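# Guide the ball into the green-bottomed hole on the board

## Task

Get the ball to end up in the hole whose bottom is green, and never let it go into any other hole. Only the fingers may touch the board; contact from any other part of either arm fails the attempt at once. The board has to remain flat on the table, or the task fails. The ball must not strike the lid, the walls or the floor hard. The ball has to stay in the green hole on its own, without the robot holding it there.

## Robot and tools

ROBOT. Two arms, left_arm and right_arm, each ending in a parallel two-finger gripper. The left_arm root sits at (+0.029, +0.346, 0) and the right_arm root at (+0.012, -0.230, 0), both turned slightly about z. Joint limits in rad, base to hand: waist -2.880..2.880, shoulder 0.000..3.142, elbow 0.000..3.019, wrist pitch -1.693..1.571, wrist yaw -1.571..1.571, wrist roll -2.094..2.094. An elbow never quite straightens fully.

FRAME. All positions use one scene frame. Its origin is on the tabletop midway between the arms, +x points away from the robot over the table, +z points up, and left_arm is on the +y side. The arm names do not match image left or right. On each gripper, the fingers extend along its own +z axis and separate along its y axis. end_effector_position is the spot between the finger pads, roughly 1 cm behind the fingertips. Reported hand positions can be slightly wrong, more so when an arm reaches far, and arms often stop a centimetre or more short of the command, usually low.

ROW FORMAT. Every motion command uses a row of 16 numbers, even when only one arm should move: left x, y, z, qw, qx, qy, qz, opening, then the same eight for right. x, y, z are an absolute target for end_effector_position in metres in the scene frame; qw..qz are an absolute target orientation (end_effector_quat_wxyz, w first). Opening runs from -1 (closed) to +1 (fully open, 0.094 m). To keep an arm still, resend exactly the position and quaternion from the last result before it was meant to hold, with the desired opening; to keep an orientation fixed, repeat the same quaternion in every row rather than copying drifted reported values.

execute_actions(actions): a list of up to 15 actions run one after another. Each action is a list of up to 15 rows; each row is applied for one control step of 1/30 s, and if fewer than 15 rows are given the last one repeats to fill the action (0.5 s total). Every step, the command is clipped to within 70 mm and 16 degrees of the gripper's measured pose, so large jumps take several actions; after an action the arm drifts no further than its last clipped pose. Inverse kinematics favours position over orientation. If any target lies more than 0.6 m from that gripper's current position along any of its axes, the action is refused for both arms; a malformed action, or a first action failing that check against the latest reported state, rejects the whole call with no motion. An empty list simply returns the current state and images.

move(target, speed, blocking): target is a single 16-number row of absolute poses as above. Each gripper travels a straight path toward its pose, both finishing together, over 0.5 to 10 s (cut off at 10 s). speed is the path's peak in m/s, 0.002 to 0.5, default 0.25; rotation is capped at twice that in rad/s, taking the shorter way. Paths do not avoid obstacles or the other arm, grippers lag and may overshoot the speed near full extension. Opening is sent at the start. Faster contact and targets placed deeper past a surface mean harder pushes. blocking=false returns after 0.5 s while motion continues; until a result reports the end, further moves and execute_actions are rejected, so use wait or stop. The result adds a move: line with the ending (done, off_target, moving, held, fault) and limits applied: paced means the sent pose was clipped; held means a check blocked some steps, after which the arm may speed up sharply. Each gripper's distance to its pose is listed.

wait(seconds): 0 to 10; arms keep their last command; returns early if a running move ends. stop(): brakes a running move (needs room when fast); the fingers carry on. zoom_image(camera, region): region [x0, y0, x1, y1] in pixels, at most 504 by 504, of a camera's latest image. Cameras: cam_head_left, cam_head_right, cam_high, cam_low, cam_left_wrist, cam_right_wrist, all 504x504, with calibrations given. read_manual(section): only "licences", no motion. finished_scene(scene): ends the current scene by its number after the last command is held; irreversible, and the result states success.

RESULTS. A state line gives each gripper's position and quaternion. Hand target lines show the pose each arm is currently driven toward. grip_measured gives finger opening on the command scale (last Joint positions value is opening in metres); readings can be off by about 1 mm. Calls that ran actions list step readings, with HELD marking steps where an arm's command was held back. pose unreachable means a clearance check altered or blocked that arm's command. FAULT means an arm stopped. MOTOR HOT appears from 85 °C; at 100 °C an OVER-TEMPERATURE FAULT drops that arm until it cools, so avoid holding loads for long. To grip, command an opening about 0.03 below grip_measured.

AVOID. Any non-finger arm part touching the board; tilting or lifting the board; ball impacts on lid, walls or floor; knocking anything off the table; arms hitting or pressing each other; hard shoves. The simulation keeps running while you think. Loose objects may occasionally get a brief push. Quicker, smoother, low-effort motion is preferred.

Each tool is called after "Call:" by a JSON object that holds its "fn" and its "kwargs", one argument or row to a line.

## Session

Call:
{"fn": "execute_actions", "kwargs": {
  "actions": []
}}

Scene clock: 0.00 s.
left_arm: end_effector_position=(+0.3844, +0.0078, +0.1851) grip_measured=+1.000 end_effector_quat_wxyz=(+0.656, -0.009, +0.750, -0.089) | right_arm: end_effector_position=(+0.6984, -0.3447, +0.1555) grip_measured=+1.000 end_effector_quat_wxyz=(+0.081, +0.734, +0.674, +0.027)
Joint positions: left_arm=[-0.931  1.465  0.592  0.67  -0.906 -0.308  0.094] | right_arm=[ 0.003  2.113  2.056 -1.354  0.06   1.501  0.094]
Joint velocities: left_arm=[-0.005 -0.015 -0.022  0.022 -0.022 -0.022  0.   ] | right_arm=[-0.005 -0.005 -0.002 -0.012  0.037 -0.037  0.   ]
Motor temperatures (°C, as the motors report them): left_arm=[22 21 18 19 18 20] | right_arm=[19 21 22 21 22 18]
Hand target (left_arm): +0.388, +0.002, +0.192; +0.659, -0.014, +0.746, -0.095
Hand target (right_arm): +0.704, -0.346, +0.156; +0.085, +0.733, +0.674, +0.030

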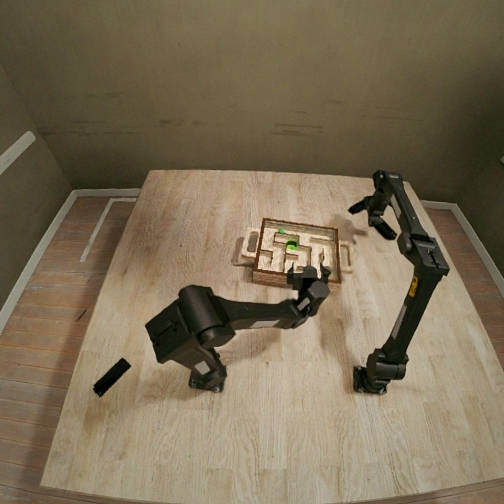

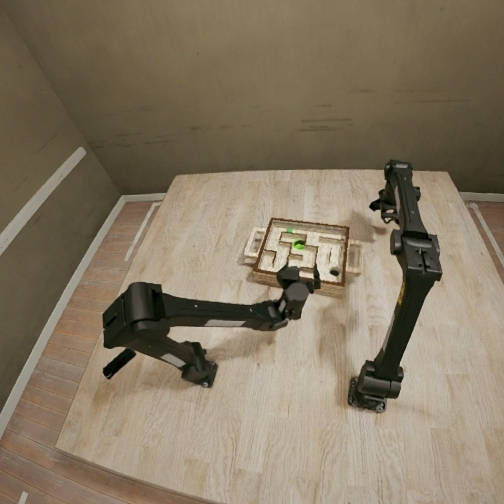

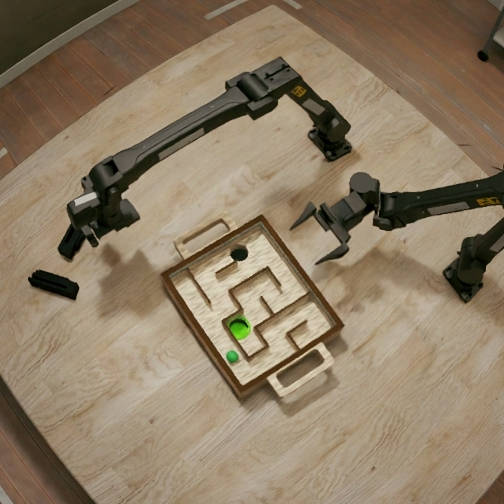

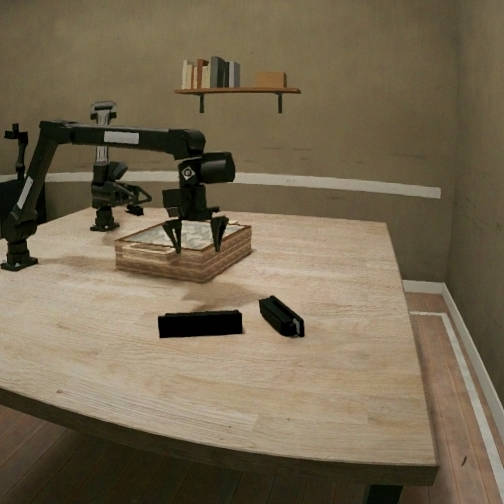

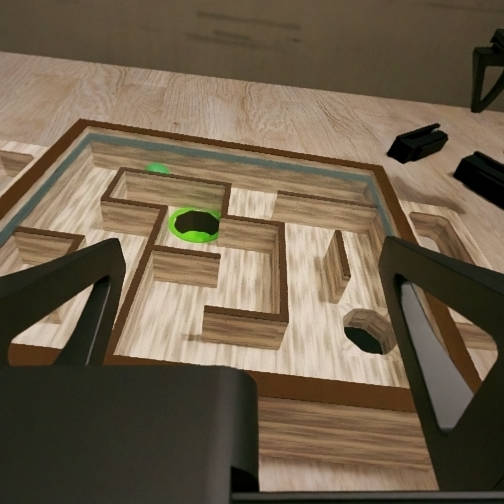

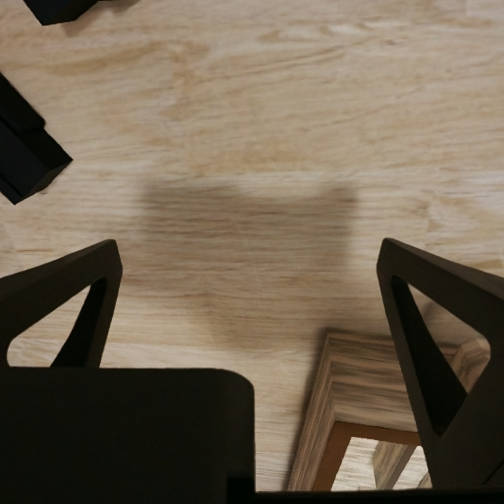

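Call:
{"fn": "zoom_image", "kwargs": {
  "camera": "cam_high",
  "region": [140, 190, 370, 420]
}}

Call:
{"fn": "zoom_image", "kwargs": {
  "camera": "cam_head_right",
  "region": [230, 200, 380, 310]
}}

Call:
{"fn": "zoom_image", "kwargs": {
  "camera": "cam_low",
  "region": [90, 190, 270, 300]
}}

Region (140, 190, 370, 420) of cam_high's 504x504 image, scaled by 2.191, with more detail than that image has.

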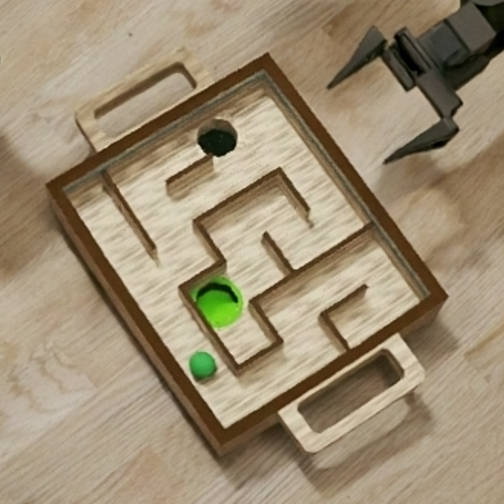

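Region (230, 200, 380, 310) of cam_head_right's 504x504 image, scaled by 3.360, with more detail than that image has; it fills the top 370 rows of this view, and the rest is white.

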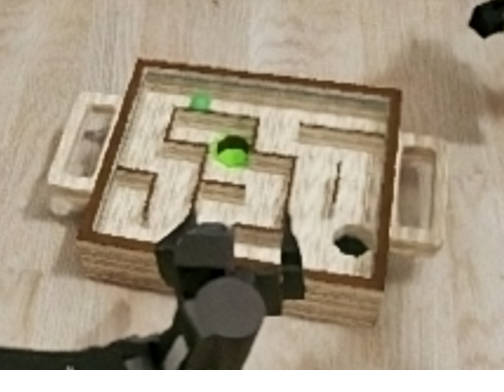

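Region (90, 190, 270, 300) of cam_low's 504x504 image, scaled by 2.800, with more detail than that image has.

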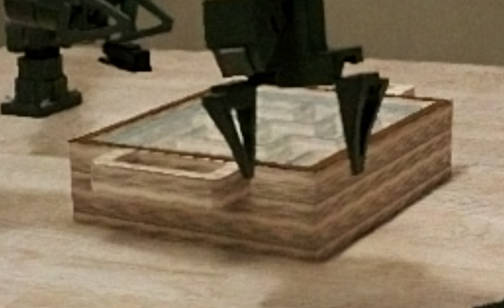

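Call:
{"fn": "move", "kwargs": {
  "target": [0.42,0.12,0.3,0.5,0,0.866,0,0,0.62,-0.32,0.22,0,0.4,0.916,0,0],
  "speed": 0.3
}}

Call:
{"fn": "move", "kwargs": {
  "target": [0.595,0.185,0.17,0,0.065,0.998,0,-0.1,0.532,-0.275,0.17,0,0.065,0.998,0,-0.1],
  "speed": 0.3
}}

Scene clock: 62.60 s.
left_arm: end_effector_position=(+0.4119, +0.1209, +0.2703) grip_measured=+0.003 end_effector_quat_wxyz=(+0.485, +0.010, +0.874, +0.011) | right_arm: end_effector_position=(+0.6247, -0.3237, +0.2115) grip_measured=+0.002 end_effector_quat_wxyz=(+0.001, +0.410, +0.912, -0.001)
Joint positions: left_arm=[-0.653  1.069  0.844 -0.491 -0.633 -0.441  0.047] | right_arm=[ 0.003  1.989  2.012 -1.592  0.003  0.695  0.047]
Joint velocities: left_arm=[-0.015  0.005 -0.002 -0.022  0.037  0.007 -0.001] | right_arm=[ 0.005 -0.005 -0.012 -0.012 -0.022 -0.007 -0.001]
Motor temperatures (°C, as the motors report them): left_arm=[22 21 21 19 18 20] | right_arm=[19 24 27 21 22 18]
Hand target (left_arm): +0.419, +0.118, +0.298; +0.497, -0.003, +0.867, -0.002
Hand target (right_arm): +0.619, -0.320, +0.219; -0.000, +0.401, +0.916, -0.000
Off the commanded pose (left_arm): 0.031 m, 3 deg.
Off the commanded pose (right_arm): 0.010 m, 1 deg.
move: off_target (left_arm)
camera_calibration (this result's frames):
cam_left_wrist: T_world_to_cam=[[-0.0215978, -0.999564, -0.0201374, 0.130269], [-0.928355, 0.0275268, -0.370674, 0.484724], [0.371066, 0.010689, -0.928545, 0.217758], [0, 0, 0, 1]] pos_world=[0.372007, 0.114542, 0.384496]
cam_right_wrist: T_world_to_cam=[[-0.751797, -0.659393, -0.00140328, 0.254154], [-0.534255, 0.607873, 0.58742, 0.413654], [-0.386488, 0.44237, -0.809281, 0.679563], [0, 0, 0, 1]] pos_world=[0.674712, -0.38448, 0.307325]

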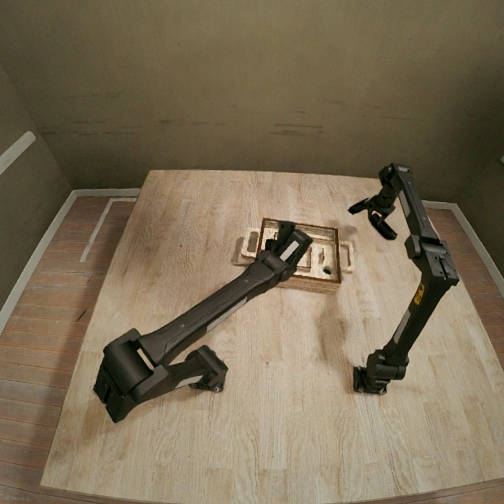

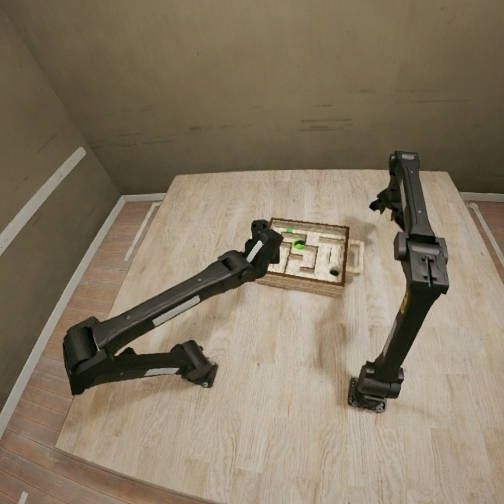

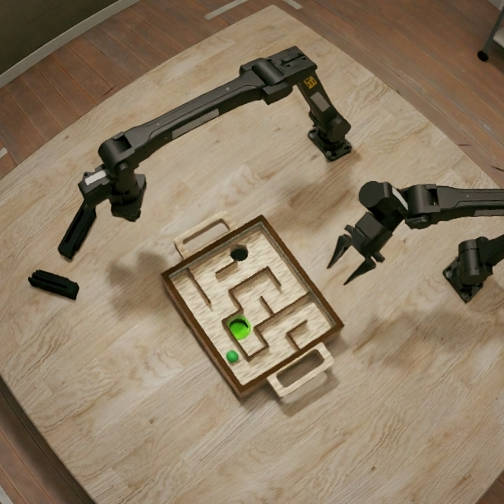

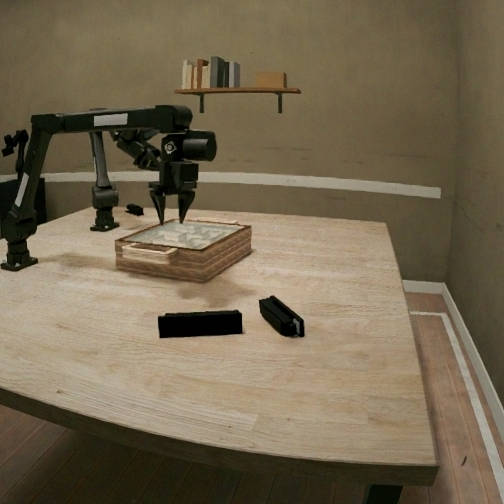

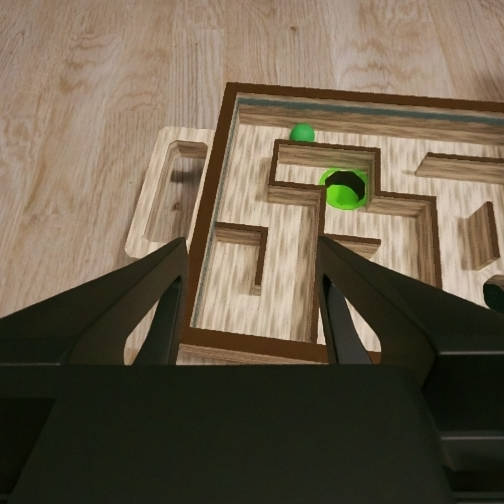

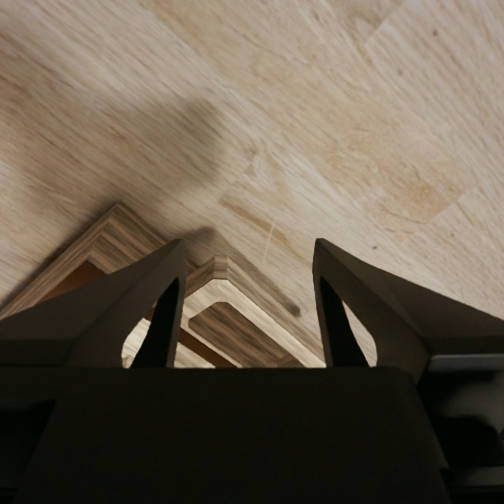

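Scene clock: 64.93 s.
left_arm: end_effector_position=(+0.5792, +0.1874, +0.1587) grip_measured=-0.097 end_effector_quat_wxyz=(-0.012, +0.059, +0.998, -0.002) | right_arm: end_effector_position=(+0.5326, -0.2790, +0.1617) grip_measured=-0.098 end_effector_quat_wxyz=(-0.014, +0.075, +0.997, -0.001)
Joint positions: left_arm=[-0.168  1.879  1.705 -1.419  0.009 -0.158  0.042] | right_arm=[ 0.061  1.753  1.533 -1.379  0.002  0.059  0.042]
Joint velocities: left_arm=[-0.005 -0.005  0.012 -0.037 -0.007 -0.007 -0.   ] | right_arm=[-0.005 -0.015  0.002  0.002 -0.022 -0.081  0.   ]
Motor temperatures (°C, as the motors report them): left_arm=[22 21 22 19 18 20] | right_arm=[19 24 27 21 22 18]
Hand target (left_arm): +0.592, +0.186, +0.171; -0.000, +0.061, +0.998, -0.006
Hand target (right_arm): +0.533, -0.275, +0.169; -0.001, +0.065, +0.998, +0.000
Off the commanded pose (left_arm): 0.020 m, 2 deg.
Off the commanded pose (right_arm): 0.009 m, 2 deg.
move: off_target (left_arm)
camera_calibration (this result's frames):
cam_left_wrist: T_world_to_cam=[[-0.118214, -0.992747, 0.0218708, 0.246074], [-0.785193, 0.106937, 0.609948, 0.343413], [-0.607863, 0.0549319, -0.792139, 0.588439], [0, 0, 0, 1]] pos_world=[0.656426, 0.175242, 0.25128]
cam_right_wrist: T_world_to_cam=[[-0.15587, -0.987777, 0.000736098, -0.19502], [-0.78104, 0.123703, 0.612106, 0.358896], [-0.604715, 0.0948338, -0.790776, 0.600106], [0, 0, 0, 1]] pos_world=[0.612808, -0.293944, 0.25501]

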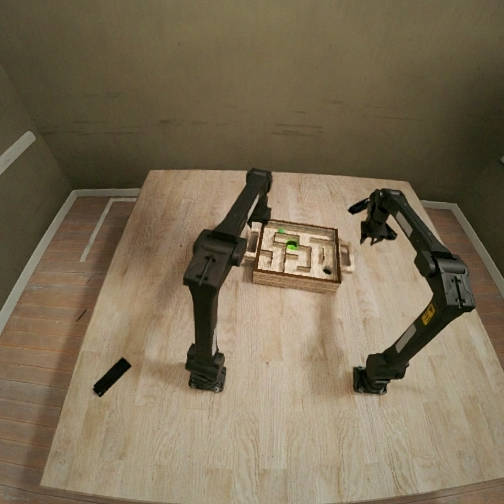

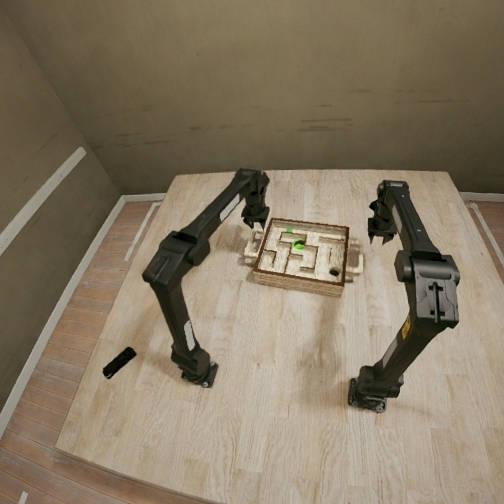

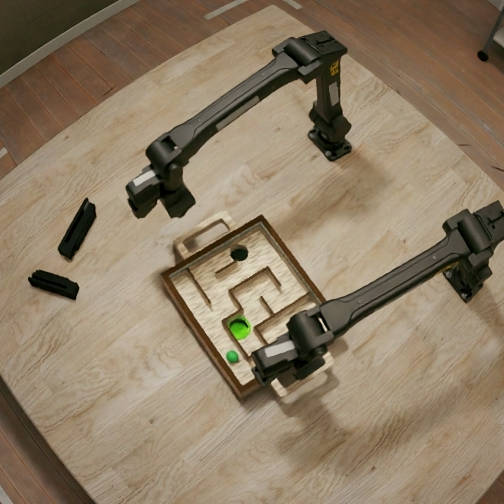

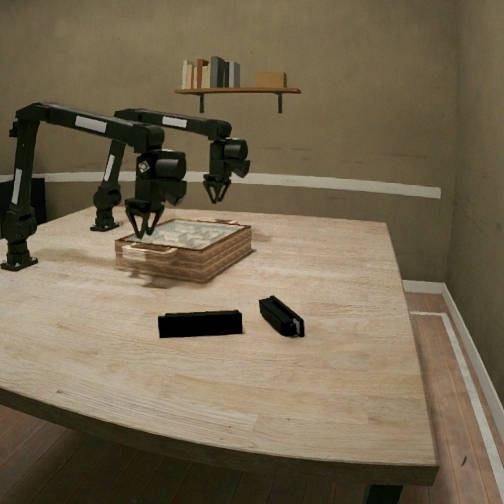

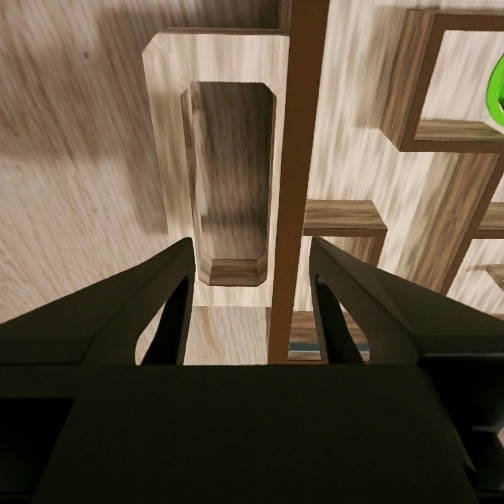

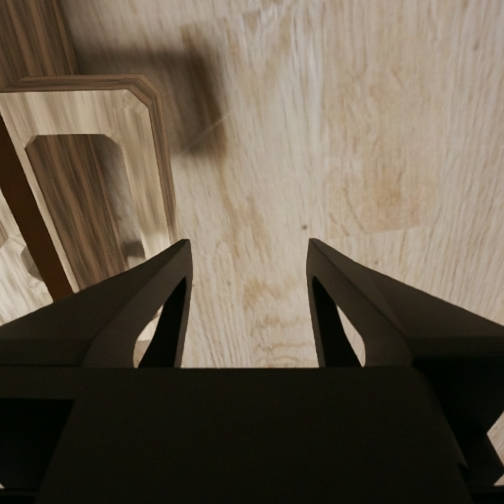

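Call:
{"fn": "move", "kwargs": {
  "target": [0.568,0.231,0.125,0,0.065,0.998,0,-0.1,0.502,-0.223,0.12,0,0.065,0.998,0,-0.1],
  "speed": 0.15
}}

Scene clock: 79.30 s.
left_arm: end_effector_position=(+0.5643, +0.2291, +0.1192) grip_measured=-0.097 end_effector_quat_wxyz=(-0.013, +0.063, +0.998, +0.000) | right_arm: end_effector_position=(+0.5006, -0.2223, +0.1118) grip_measured=-0.098 end_effector_quat_wxyz=(-0.015, +0.058, +0.998, -0.001)
Joint positions: left_arm=[-0.104  1.842  1.544 -1.298  0.003 -0.087  0.042] | right_arm=[ 0.169  1.707  1.335 -1.229 -0.001  0.133  0.042]
Joint velocities: left_arm=[-0.015 -0.024  0.017 -0.007  0.051 -0.007 -0.   ] | right_arm=[-0.024 -0.005 -0.002  0.012 -0.037 -0.11  -0.001]
Motor temperatures (°C, as the motors report them): left_arm=[22 22 23 19 18 20] | right_arm=[19 23 26 21 22 18]
Hand target (left_arm): +0.567, +0.231, +0.125; +0.000, +0.065, +0.998, -0.001
Hand target (right_arm): +0.503, -0.223, +0.120; -0.001, +0.065, +0.998, +0.000
Off the commanded pose (left_arm): 0.007 m, 1 deg.
Off the commanded pose (right_arm): 0.008 m, 2 deg.
move: done
camera_calibration (this result's frames):
cam_left_wrist: T_world_to_cam=[[-0.125112, -0.991987, 0.0175578, 0.290817], [-0.783474, 0.10964, 0.611676, 0.349568], [-0.6087, 0.062772, -0.790913, 0.54432], [0, 0, 0, 1]] pos_world=[0.64159, 0.215992, 0.211582]
cam_right_wrist: T_world_to_cam=[[-0.121159, -0.992633, 0.00051368, -0.162424], [-0.783289, 0.0959245, 0.614213, 0.352208], [-0.609737, 0.0740149, -0.78914, 0.533663], [0, 0, 0, 1]] pos_world=[0.581595, -0.234512, 0.204888]

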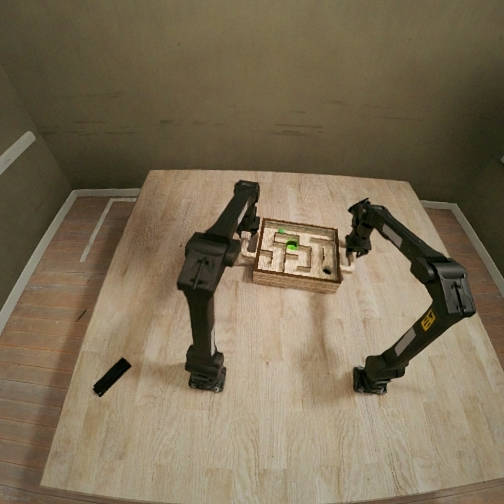

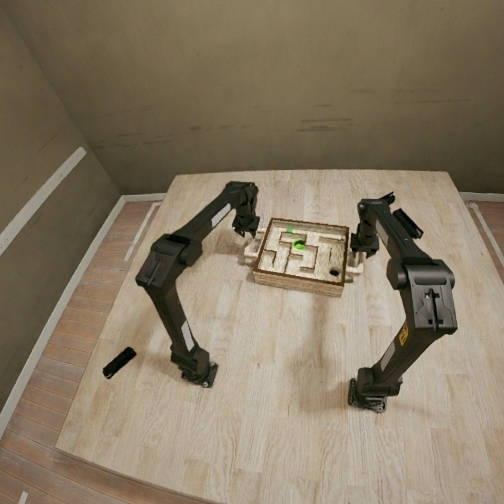

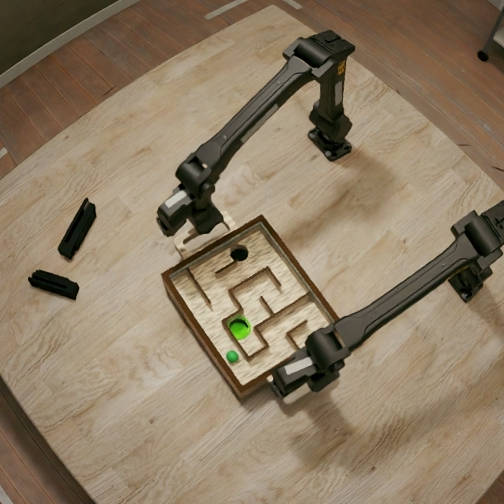

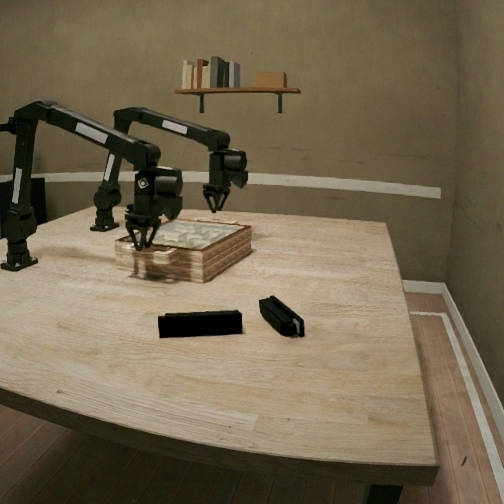

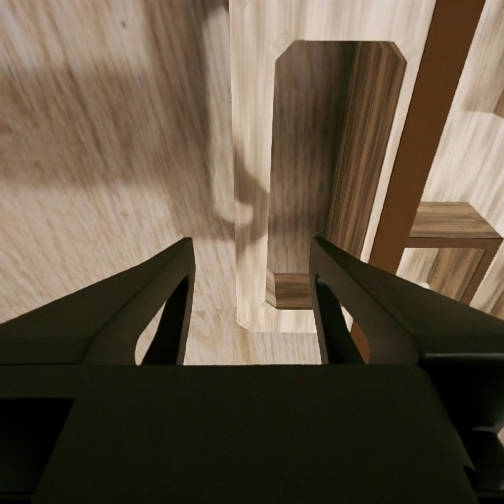

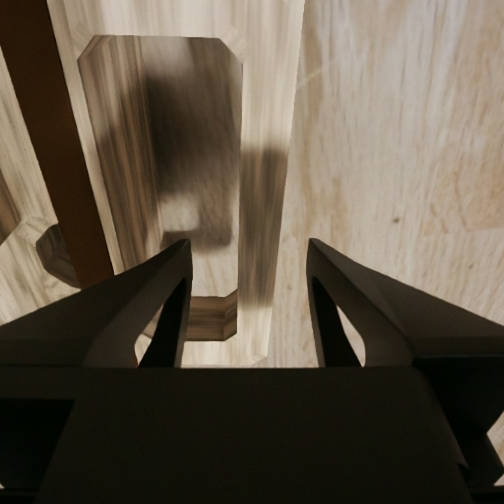

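Call:
{"fn": "move", "kwargs": {
  "target": [0.568,0.229,0.074,0,0.065,0.998,0,-0.1,0.502,-0.224,0.074,0,0.065,0.998,0,-0.1],
  "speed": 0.08
}}

Call:
{"fn": "zoom_image", "kwargs": {
  "camera": "cam_low",
  "region": [90, 170, 270, 300]
}}

Scene clock: 85.73 s.
left_arm: end_effector_position=(+0.5663, +0.2287, +0.0899) grip_measured=-0.097 end_effector_quat_wxyz=(+0.007, +0.063, +0.998, -0.003) | right_arm: end_effector_position=(+0.5023, -0.2223, +0.0880) grip_measured=-0.098 end_effector_quat_wxyz=(+0.009, +0.058, +0.998, +0.001)
Joint positions: left_arm=[-0.104  1.848  1.471 -1.179  0.003 -0.086  0.042] | right_arm=[ 0.169  1.707  1.268 -1.114 -0.001  0.134  0.042]
Joint velocities: left_arm=[-0.005 -0.005 -0.002  0.017 -0.007  0.037 -0.002] | right_arm=[-0.005 -0.005 -0.002 -0.017  0.022  0.037 -0.001]
Motor temperatures (°C, as the motors report them): left_arm=[22 22 22 19 18 20] | right_arm=[19 23 26 21 22 18]
Hand target (left_arm): +0.567, +0.229, +0.074; -0.000, +0.065, +0.998, -0.000
Hand target (right_arm): +0.502, -0.224, +0.074; -0.000, +0.065, +0.998, +0.000
Off the commanded pose (left_arm): 0.016 m, 1 deg.
Off the commanded pose (right_arm): 0.014 m, 1 deg.
move: off_target (left_arm, right_arm)
camera_calibration (this result's frames):
cam_left_wrist: T_world_to_cam=[[-0.126632, -0.991726, 0.0210485, 0.291647], [-0.806929, 0.11533, 0.579279, 0.383976], [-0.576914, 0.0563707, -0.814857, 0.507942], [0, 0, 0, 1]] pos_world=[0.639812, 0.216316, 0.185331]
cam_right_wrist: T_world_to_cam=[[-0.12216, -0.992491, -0.00614928, -0.161066], [-0.811783, 0.0963488, 0.575956, 0.385862], [-0.571039, 0.0753504, -0.817457, 0.499241], [0, 0, 0, 1]] pos_world=[0.578647, -0.234652, 0.184878]

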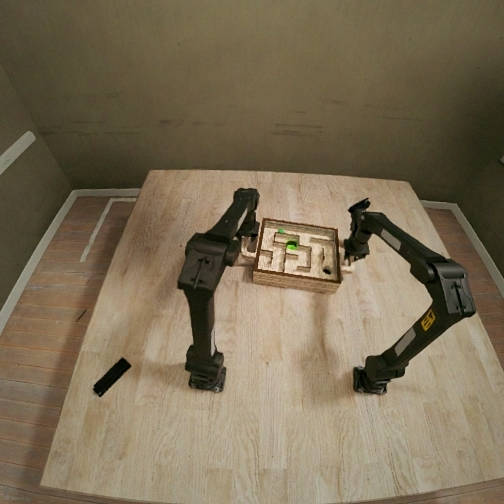

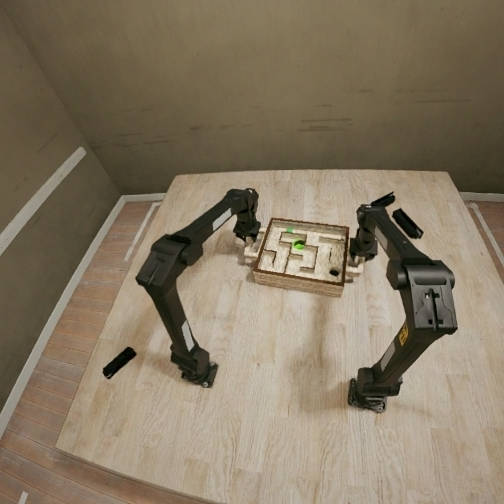

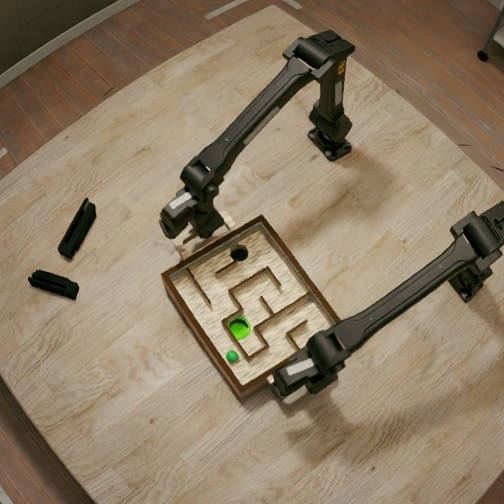

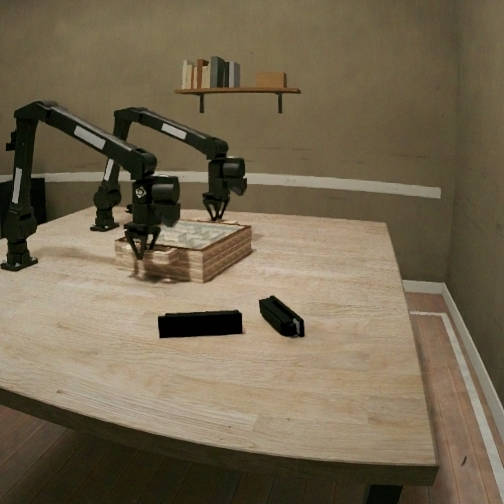

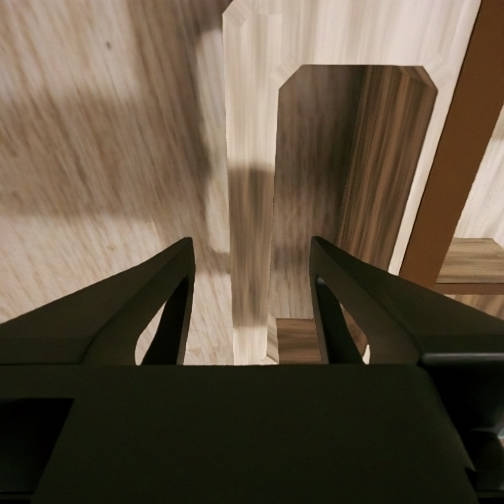

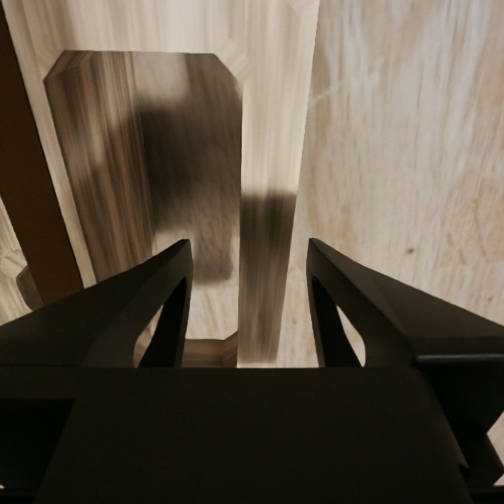

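Region (90, 170, 270, 300) of cam_low's 504x504 image, scaled by 2.800, with more detail than that image has.

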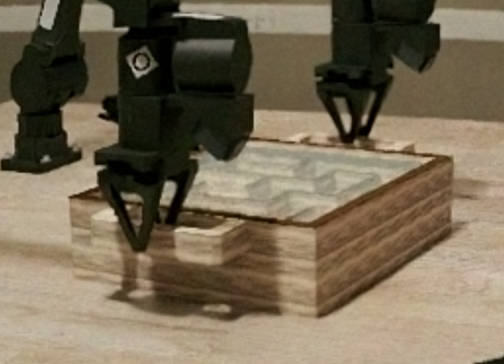

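Call:
{"fn": "move", "kwargs": {
  "target": [0.568,0.229,0.062,0,0.065,0.998,0,-0.1,0.502,-0.23,0.062,0,0.065,0.998,0,-0.1],
  "speed": 0.05
}}

Call:
{"fn": "zoom_image", "kwargs": {
  "camera": "cam_low",
  "region": [90, 170, 270, 300]
}}

Scene clock: 91.47 s.
left_arm: end_effector_position=(+0.5671, +0.2285, +0.0779) grip_measured=-0.097 end_effector_quat_wxyz=(+0.007, +0.063, +0.998, -0.003) | right_arm: end_effector_position=(+0.5032, -0.2258, +0.0812) grip_measured=-0.098 end_effector_quat_wxyz=(+0.014, +0.062, +0.998, +0.001)
Joint positions: left_arm=[-0.104  1.862  1.458 -1.152  0.003 -0.086  0.042] | right_arm=[ 0.162  1.71   1.252 -1.084 -0.001  0.134  0.042]
Joint velocities: left_arm=[-0.005 -0.015 -0.012  0.002 -0.051  0.037 -0.001] | right_arm=[-0.005 -0.015 -0.022  0.017  0.007  0.066 -0.001]
Motor temperatures (°C, as the motors report them): left_arm=[22 22 22 19 18 20] | right_arm=[19 23 26 21 22 18]
Hand target (left_arm): +0.567, +0.229, +0.063; +0.000, +0.065, +0.998, -0.000
Hand target (right_arm): +0.502, -0.230, +0.062; +0.000, +0.065, +0.998, -0.000
Off the commanded pose (left_arm): 0.016 m, 1 deg.
Off the commanded pose (right_arm): 0.020 m, 2 deg.
move: off_target (left_arm, right_arm)
camera_calibration (this result's frames):
cam_left_wrist: T_world_to_cam=[[-0.126632, -0.991726, 0.0210485, 0.291829], [-0.806929, 0.11533, 0.579279, 0.391529], [-0.576914, 0.0563707, -0.814857, 0.498686], [0, 0, 0, 1]] pos_world=[0.64059, 0.216149, 0.173411]
cam_right_wrist: T_world_to_cam=[[-0.12927, -0.991579, -0.00774254, -0.160607], [-0.817601, 0.102165, 0.566649, 0.395791], [-0.561086, 0.0795813, -0.823923, 0.490976], [0, 0, 0, 1]] pos_world=[0.578317, -0.238763, 0.179008]

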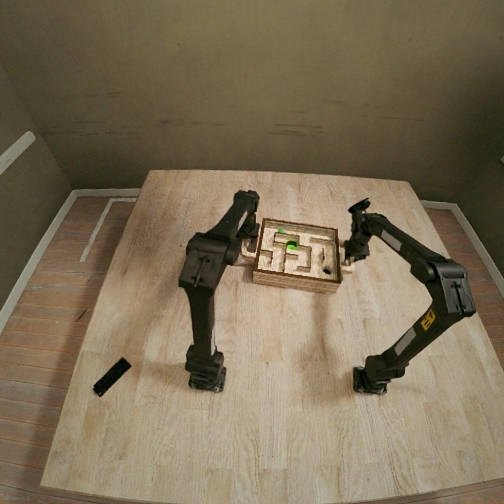

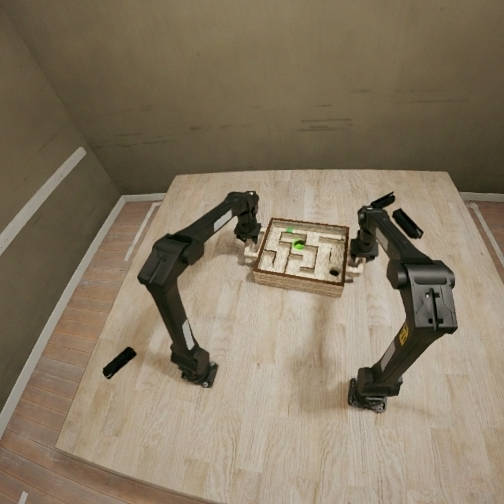

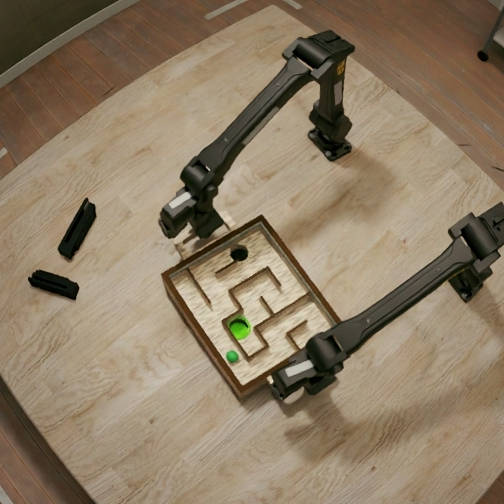

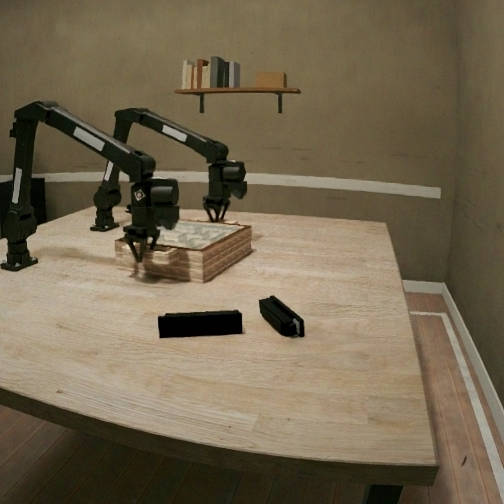

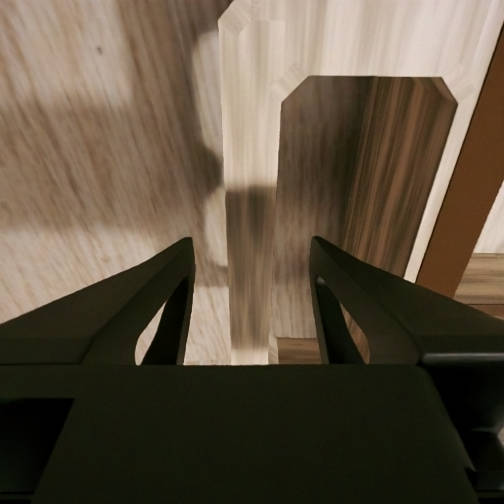

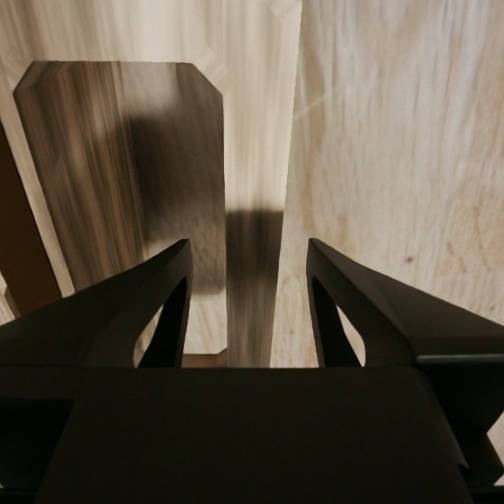

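Region (90, 170, 270, 300) of cam_low's 504x504 image, scaled by 2.800, with more detail than that image has.

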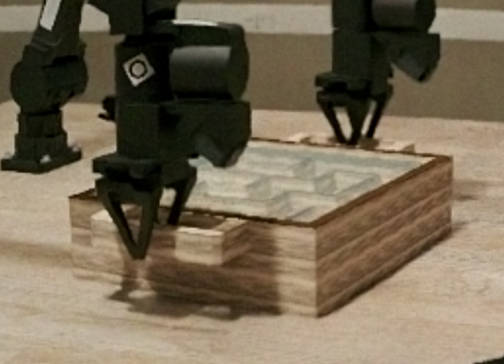

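Call:
{"fn": "move", "kwargs": {
  "target": [0.568,0.229,0.062,0,0.065,0.998,0,-0.8,0.502,-0.228,0.062,0,0.065,0.998,0,-0.8]
}}

Scene clock: 94.90 s.
left_arm: end_effector_position=(+0.5671, +0.2289, +0.0779) grip_measured=-0.711 end_effector_quat_wxyz=(+0.007, +0.065, +0.998, -0.001) | right_arm: end_effector_position=(+0.5034, -0.2260, +0.0813) grip_measured=-0.695 end_effector_quat_wxyz=(+0.015, +0.069, +0.997, +0.003)
Joint positions: left_arm=[-0.104  1.862  1.458 -1.152  0.001 -0.082  0.014] | right_arm=[ 0.161  1.71   1.252 -1.083 -0.003  0.147  0.014]
Joint velocities: left_arm=[-0.005 -0.005  0.002 -0.017  0.007  0.051 -0.001] | right_arm=[-0.015 -0.005 -0.002 -0.017  0.022  0.051  0.001]
Motor temperatures (°C, as the motors report them): left_arm=[22 22 22 19 18 20] | right_arm=[19 23 26 21 22 18]
Hand target (left_arm): +0.567, +0.229, +0.062; -0.000, +0.065, +0.998, +0.000
Hand target (right_arm): +0.502, -0.228, +0.062; +0.000, +0.065, +0.998, -0.000
Off the commanded pose (left_arm): 0.016 m, 1 deg.
Off the commanded pose (right_arm): 0.019 m, 2 deg.
move: off_target (left_arm, right_arm)
camera_calibration (this result's frames):
cam_left_wrist: T_world_to_cam=[[-0.13039, -0.991286, 0.0187119, 0.294434], [-0.806781, 0.117053, 0.57914, 0.391085], [-0.576284, 0.0604177, -0.815013, 0.49744], [0, 0, 0, 1]] pos_world=[0.640578, 0.216037, 0.173418]
cam_right_wrist: T_world_to_cam=[[-0.143926, -0.989532, -0.0105654, -0.152665], [-0.816629, 0.112733, 0.566047, 0.397982], [-0.55893, 0.0900967, -0.824306, 0.492477], [0, 0, 0, 1]] pos_world=[0.578291, -0.240304, 0.179062]

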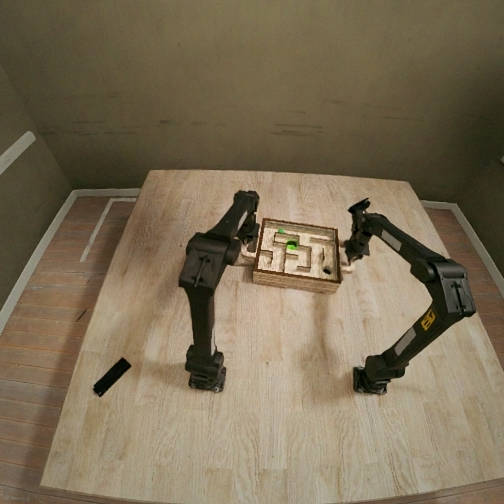

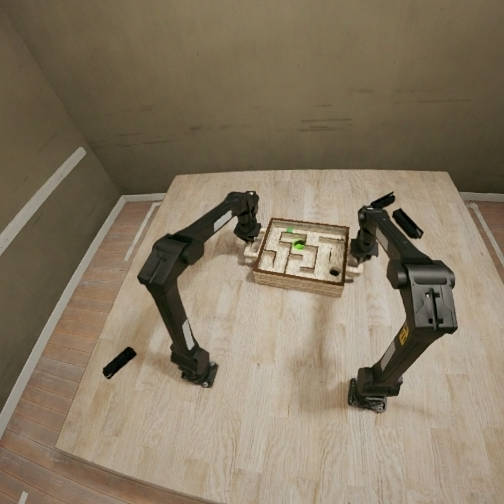

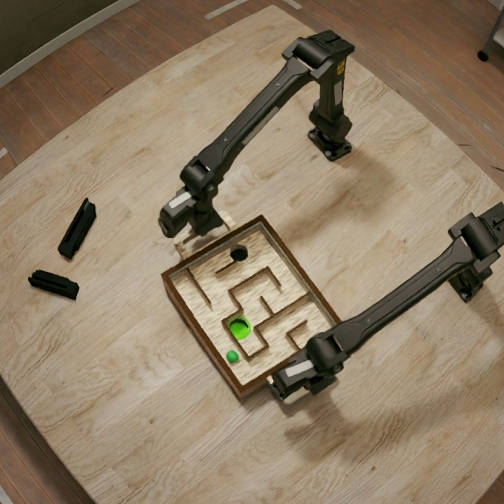

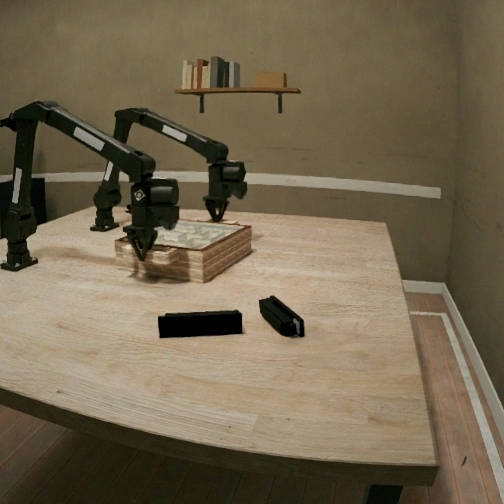

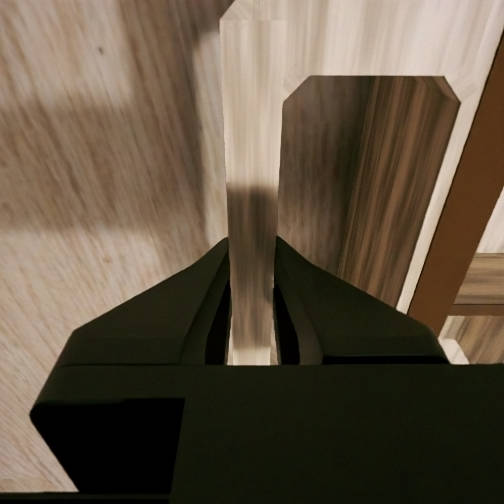

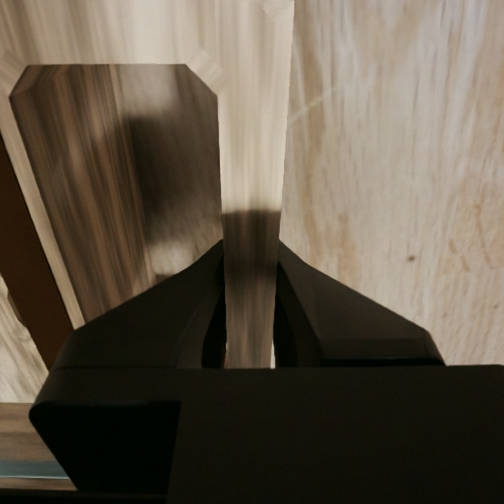

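Call:
{"fn": "move", "kwargs": {
  "target": [0.568,0.229,0.125,0.035,0.065,0.998,0,-0.8,0.504,-0.226,0.125,0.035,0.065,0.998,0,-0.8],
  "speed": 0.04
}}

Call:
{"fn": "zoom_image", "kwargs": {
  "camera": "cam_high",
  "region": [140, 190, 370, 420]
}}

Scene clock: 106.23 s.
left_arm: end_effector_position=(+0.5605, +0.2298, +0.0829) grip_measured=-0.711 end_effector_quat_wxyz=(-0.002, +0.066, +0.998, +0.000) | right_arm: end_effector_position=(+0.4946, -0.2257, +0.0859) grip_measured=-0.695 end_effector_quat_wxyz=(+0.001, +0.072, +0.997, +0.003)
Joint positions: left_arm=[-0.105  1.852  1.458 -1.181  0.    -0.081  0.014] | right_arm=[ 0.161  1.7    1.252 -1.12  -0.005  0.152  0.014]
Joint velocities: left_arm=[ 0.005 -0.015 -0.007 -0.007  0.037  0.022  0.001] | right_arm=[ 0.015 -0.005  0.012 -0.017  0.007 -0.081 -0.   ]
Motor temperatures (°C, as the motors report them): left_arm=[22 22 22 19 18 20] | right_arm=[19 23 26 21 22 18]
Hand target (left_arm): +0.568, +0.229, +0.124; +0.035, +0.065, +0.997, -0.000
Hand target (right_arm): +0.502, -0.226, +0.124; +0.035, +0.065, +0.997, +0.000
Off the commanded pose (left_arm): 0.043 m, 4 deg.
Off the commanded pose (right_arm): 0.040 m, 4 deg.
move: off_target (left_arm, right_arm)
camera_calibration (this result's frames):
cam_left_wrist: T_world_to_cam=[[-0.131946, -0.991122, 0.0163625, 0.295424], [-0.795493, 0.115722, 0.594811, 0.375445], [-0.591423, 0.0654665, -0.803699, 0.504021], [0, 0, 0, 1]] pos_world=[0.635734, 0.216357, 0.176929]
cam_right_wrist: T_world_to_cam=[[-0.149059, -0.988791, -0.00863737, -0.151031], [-0.800186, 0.115486, 0.588527, 0.37868], [-0.580933, 0.0946367, -0.808431, 0.501907], [0, 0, 0, 1]] pos_world=[0.572077, -0.240569, 0.181589]

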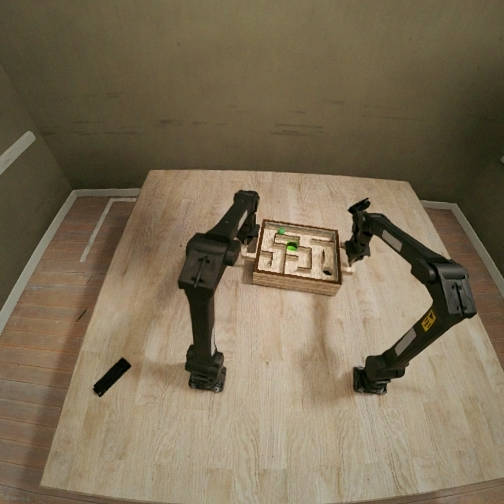

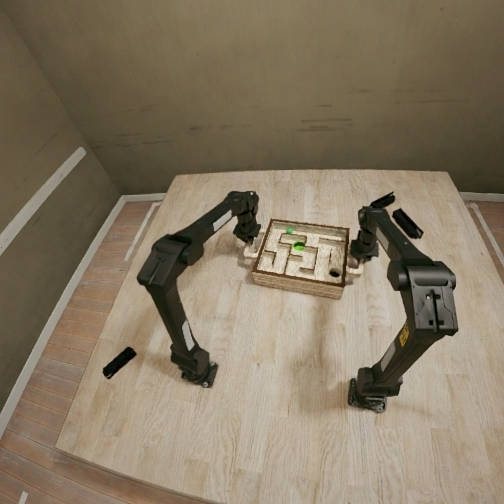

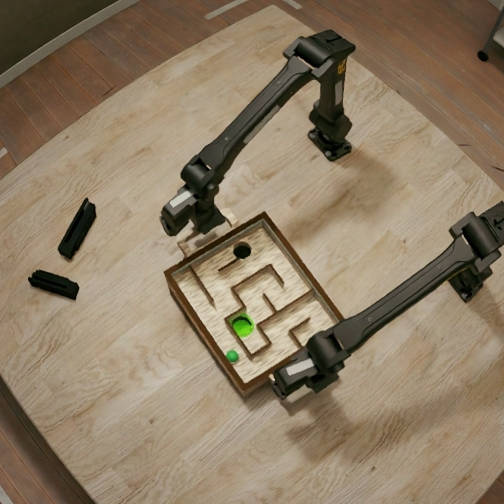

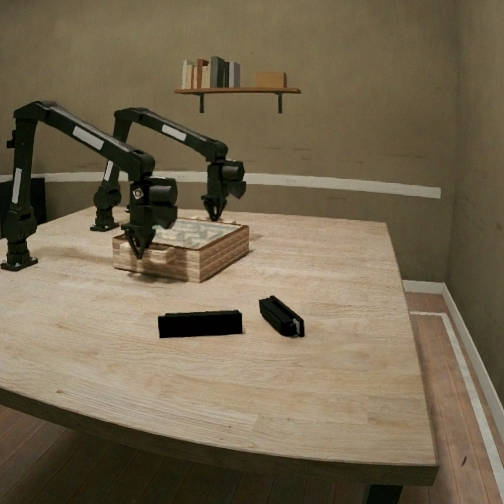

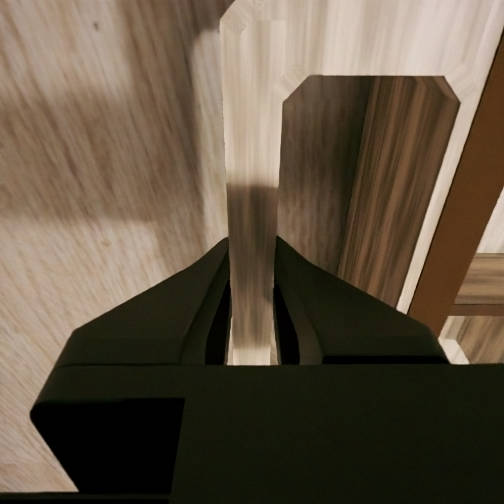

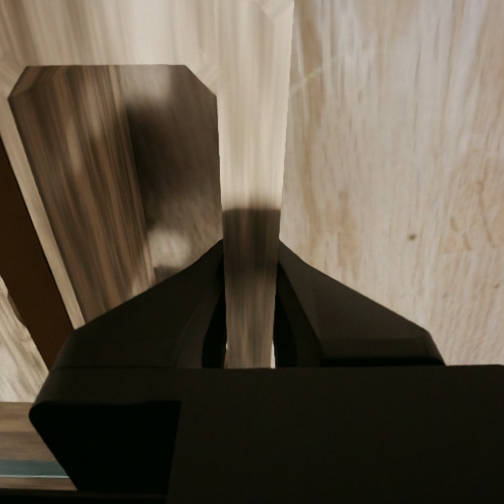

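Region (140, 190, 370, 420) of cam_high's 504x504 image, scaled by 2.191, with more detail than that image has.

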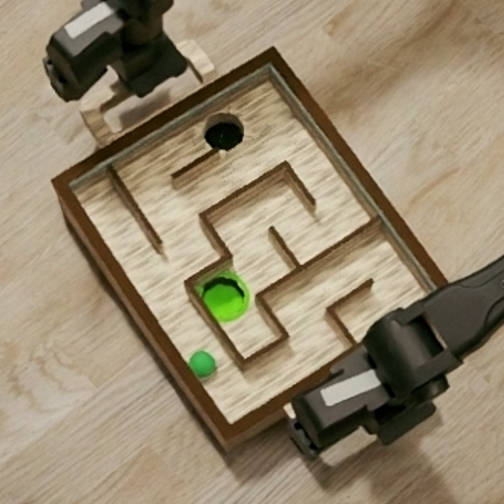

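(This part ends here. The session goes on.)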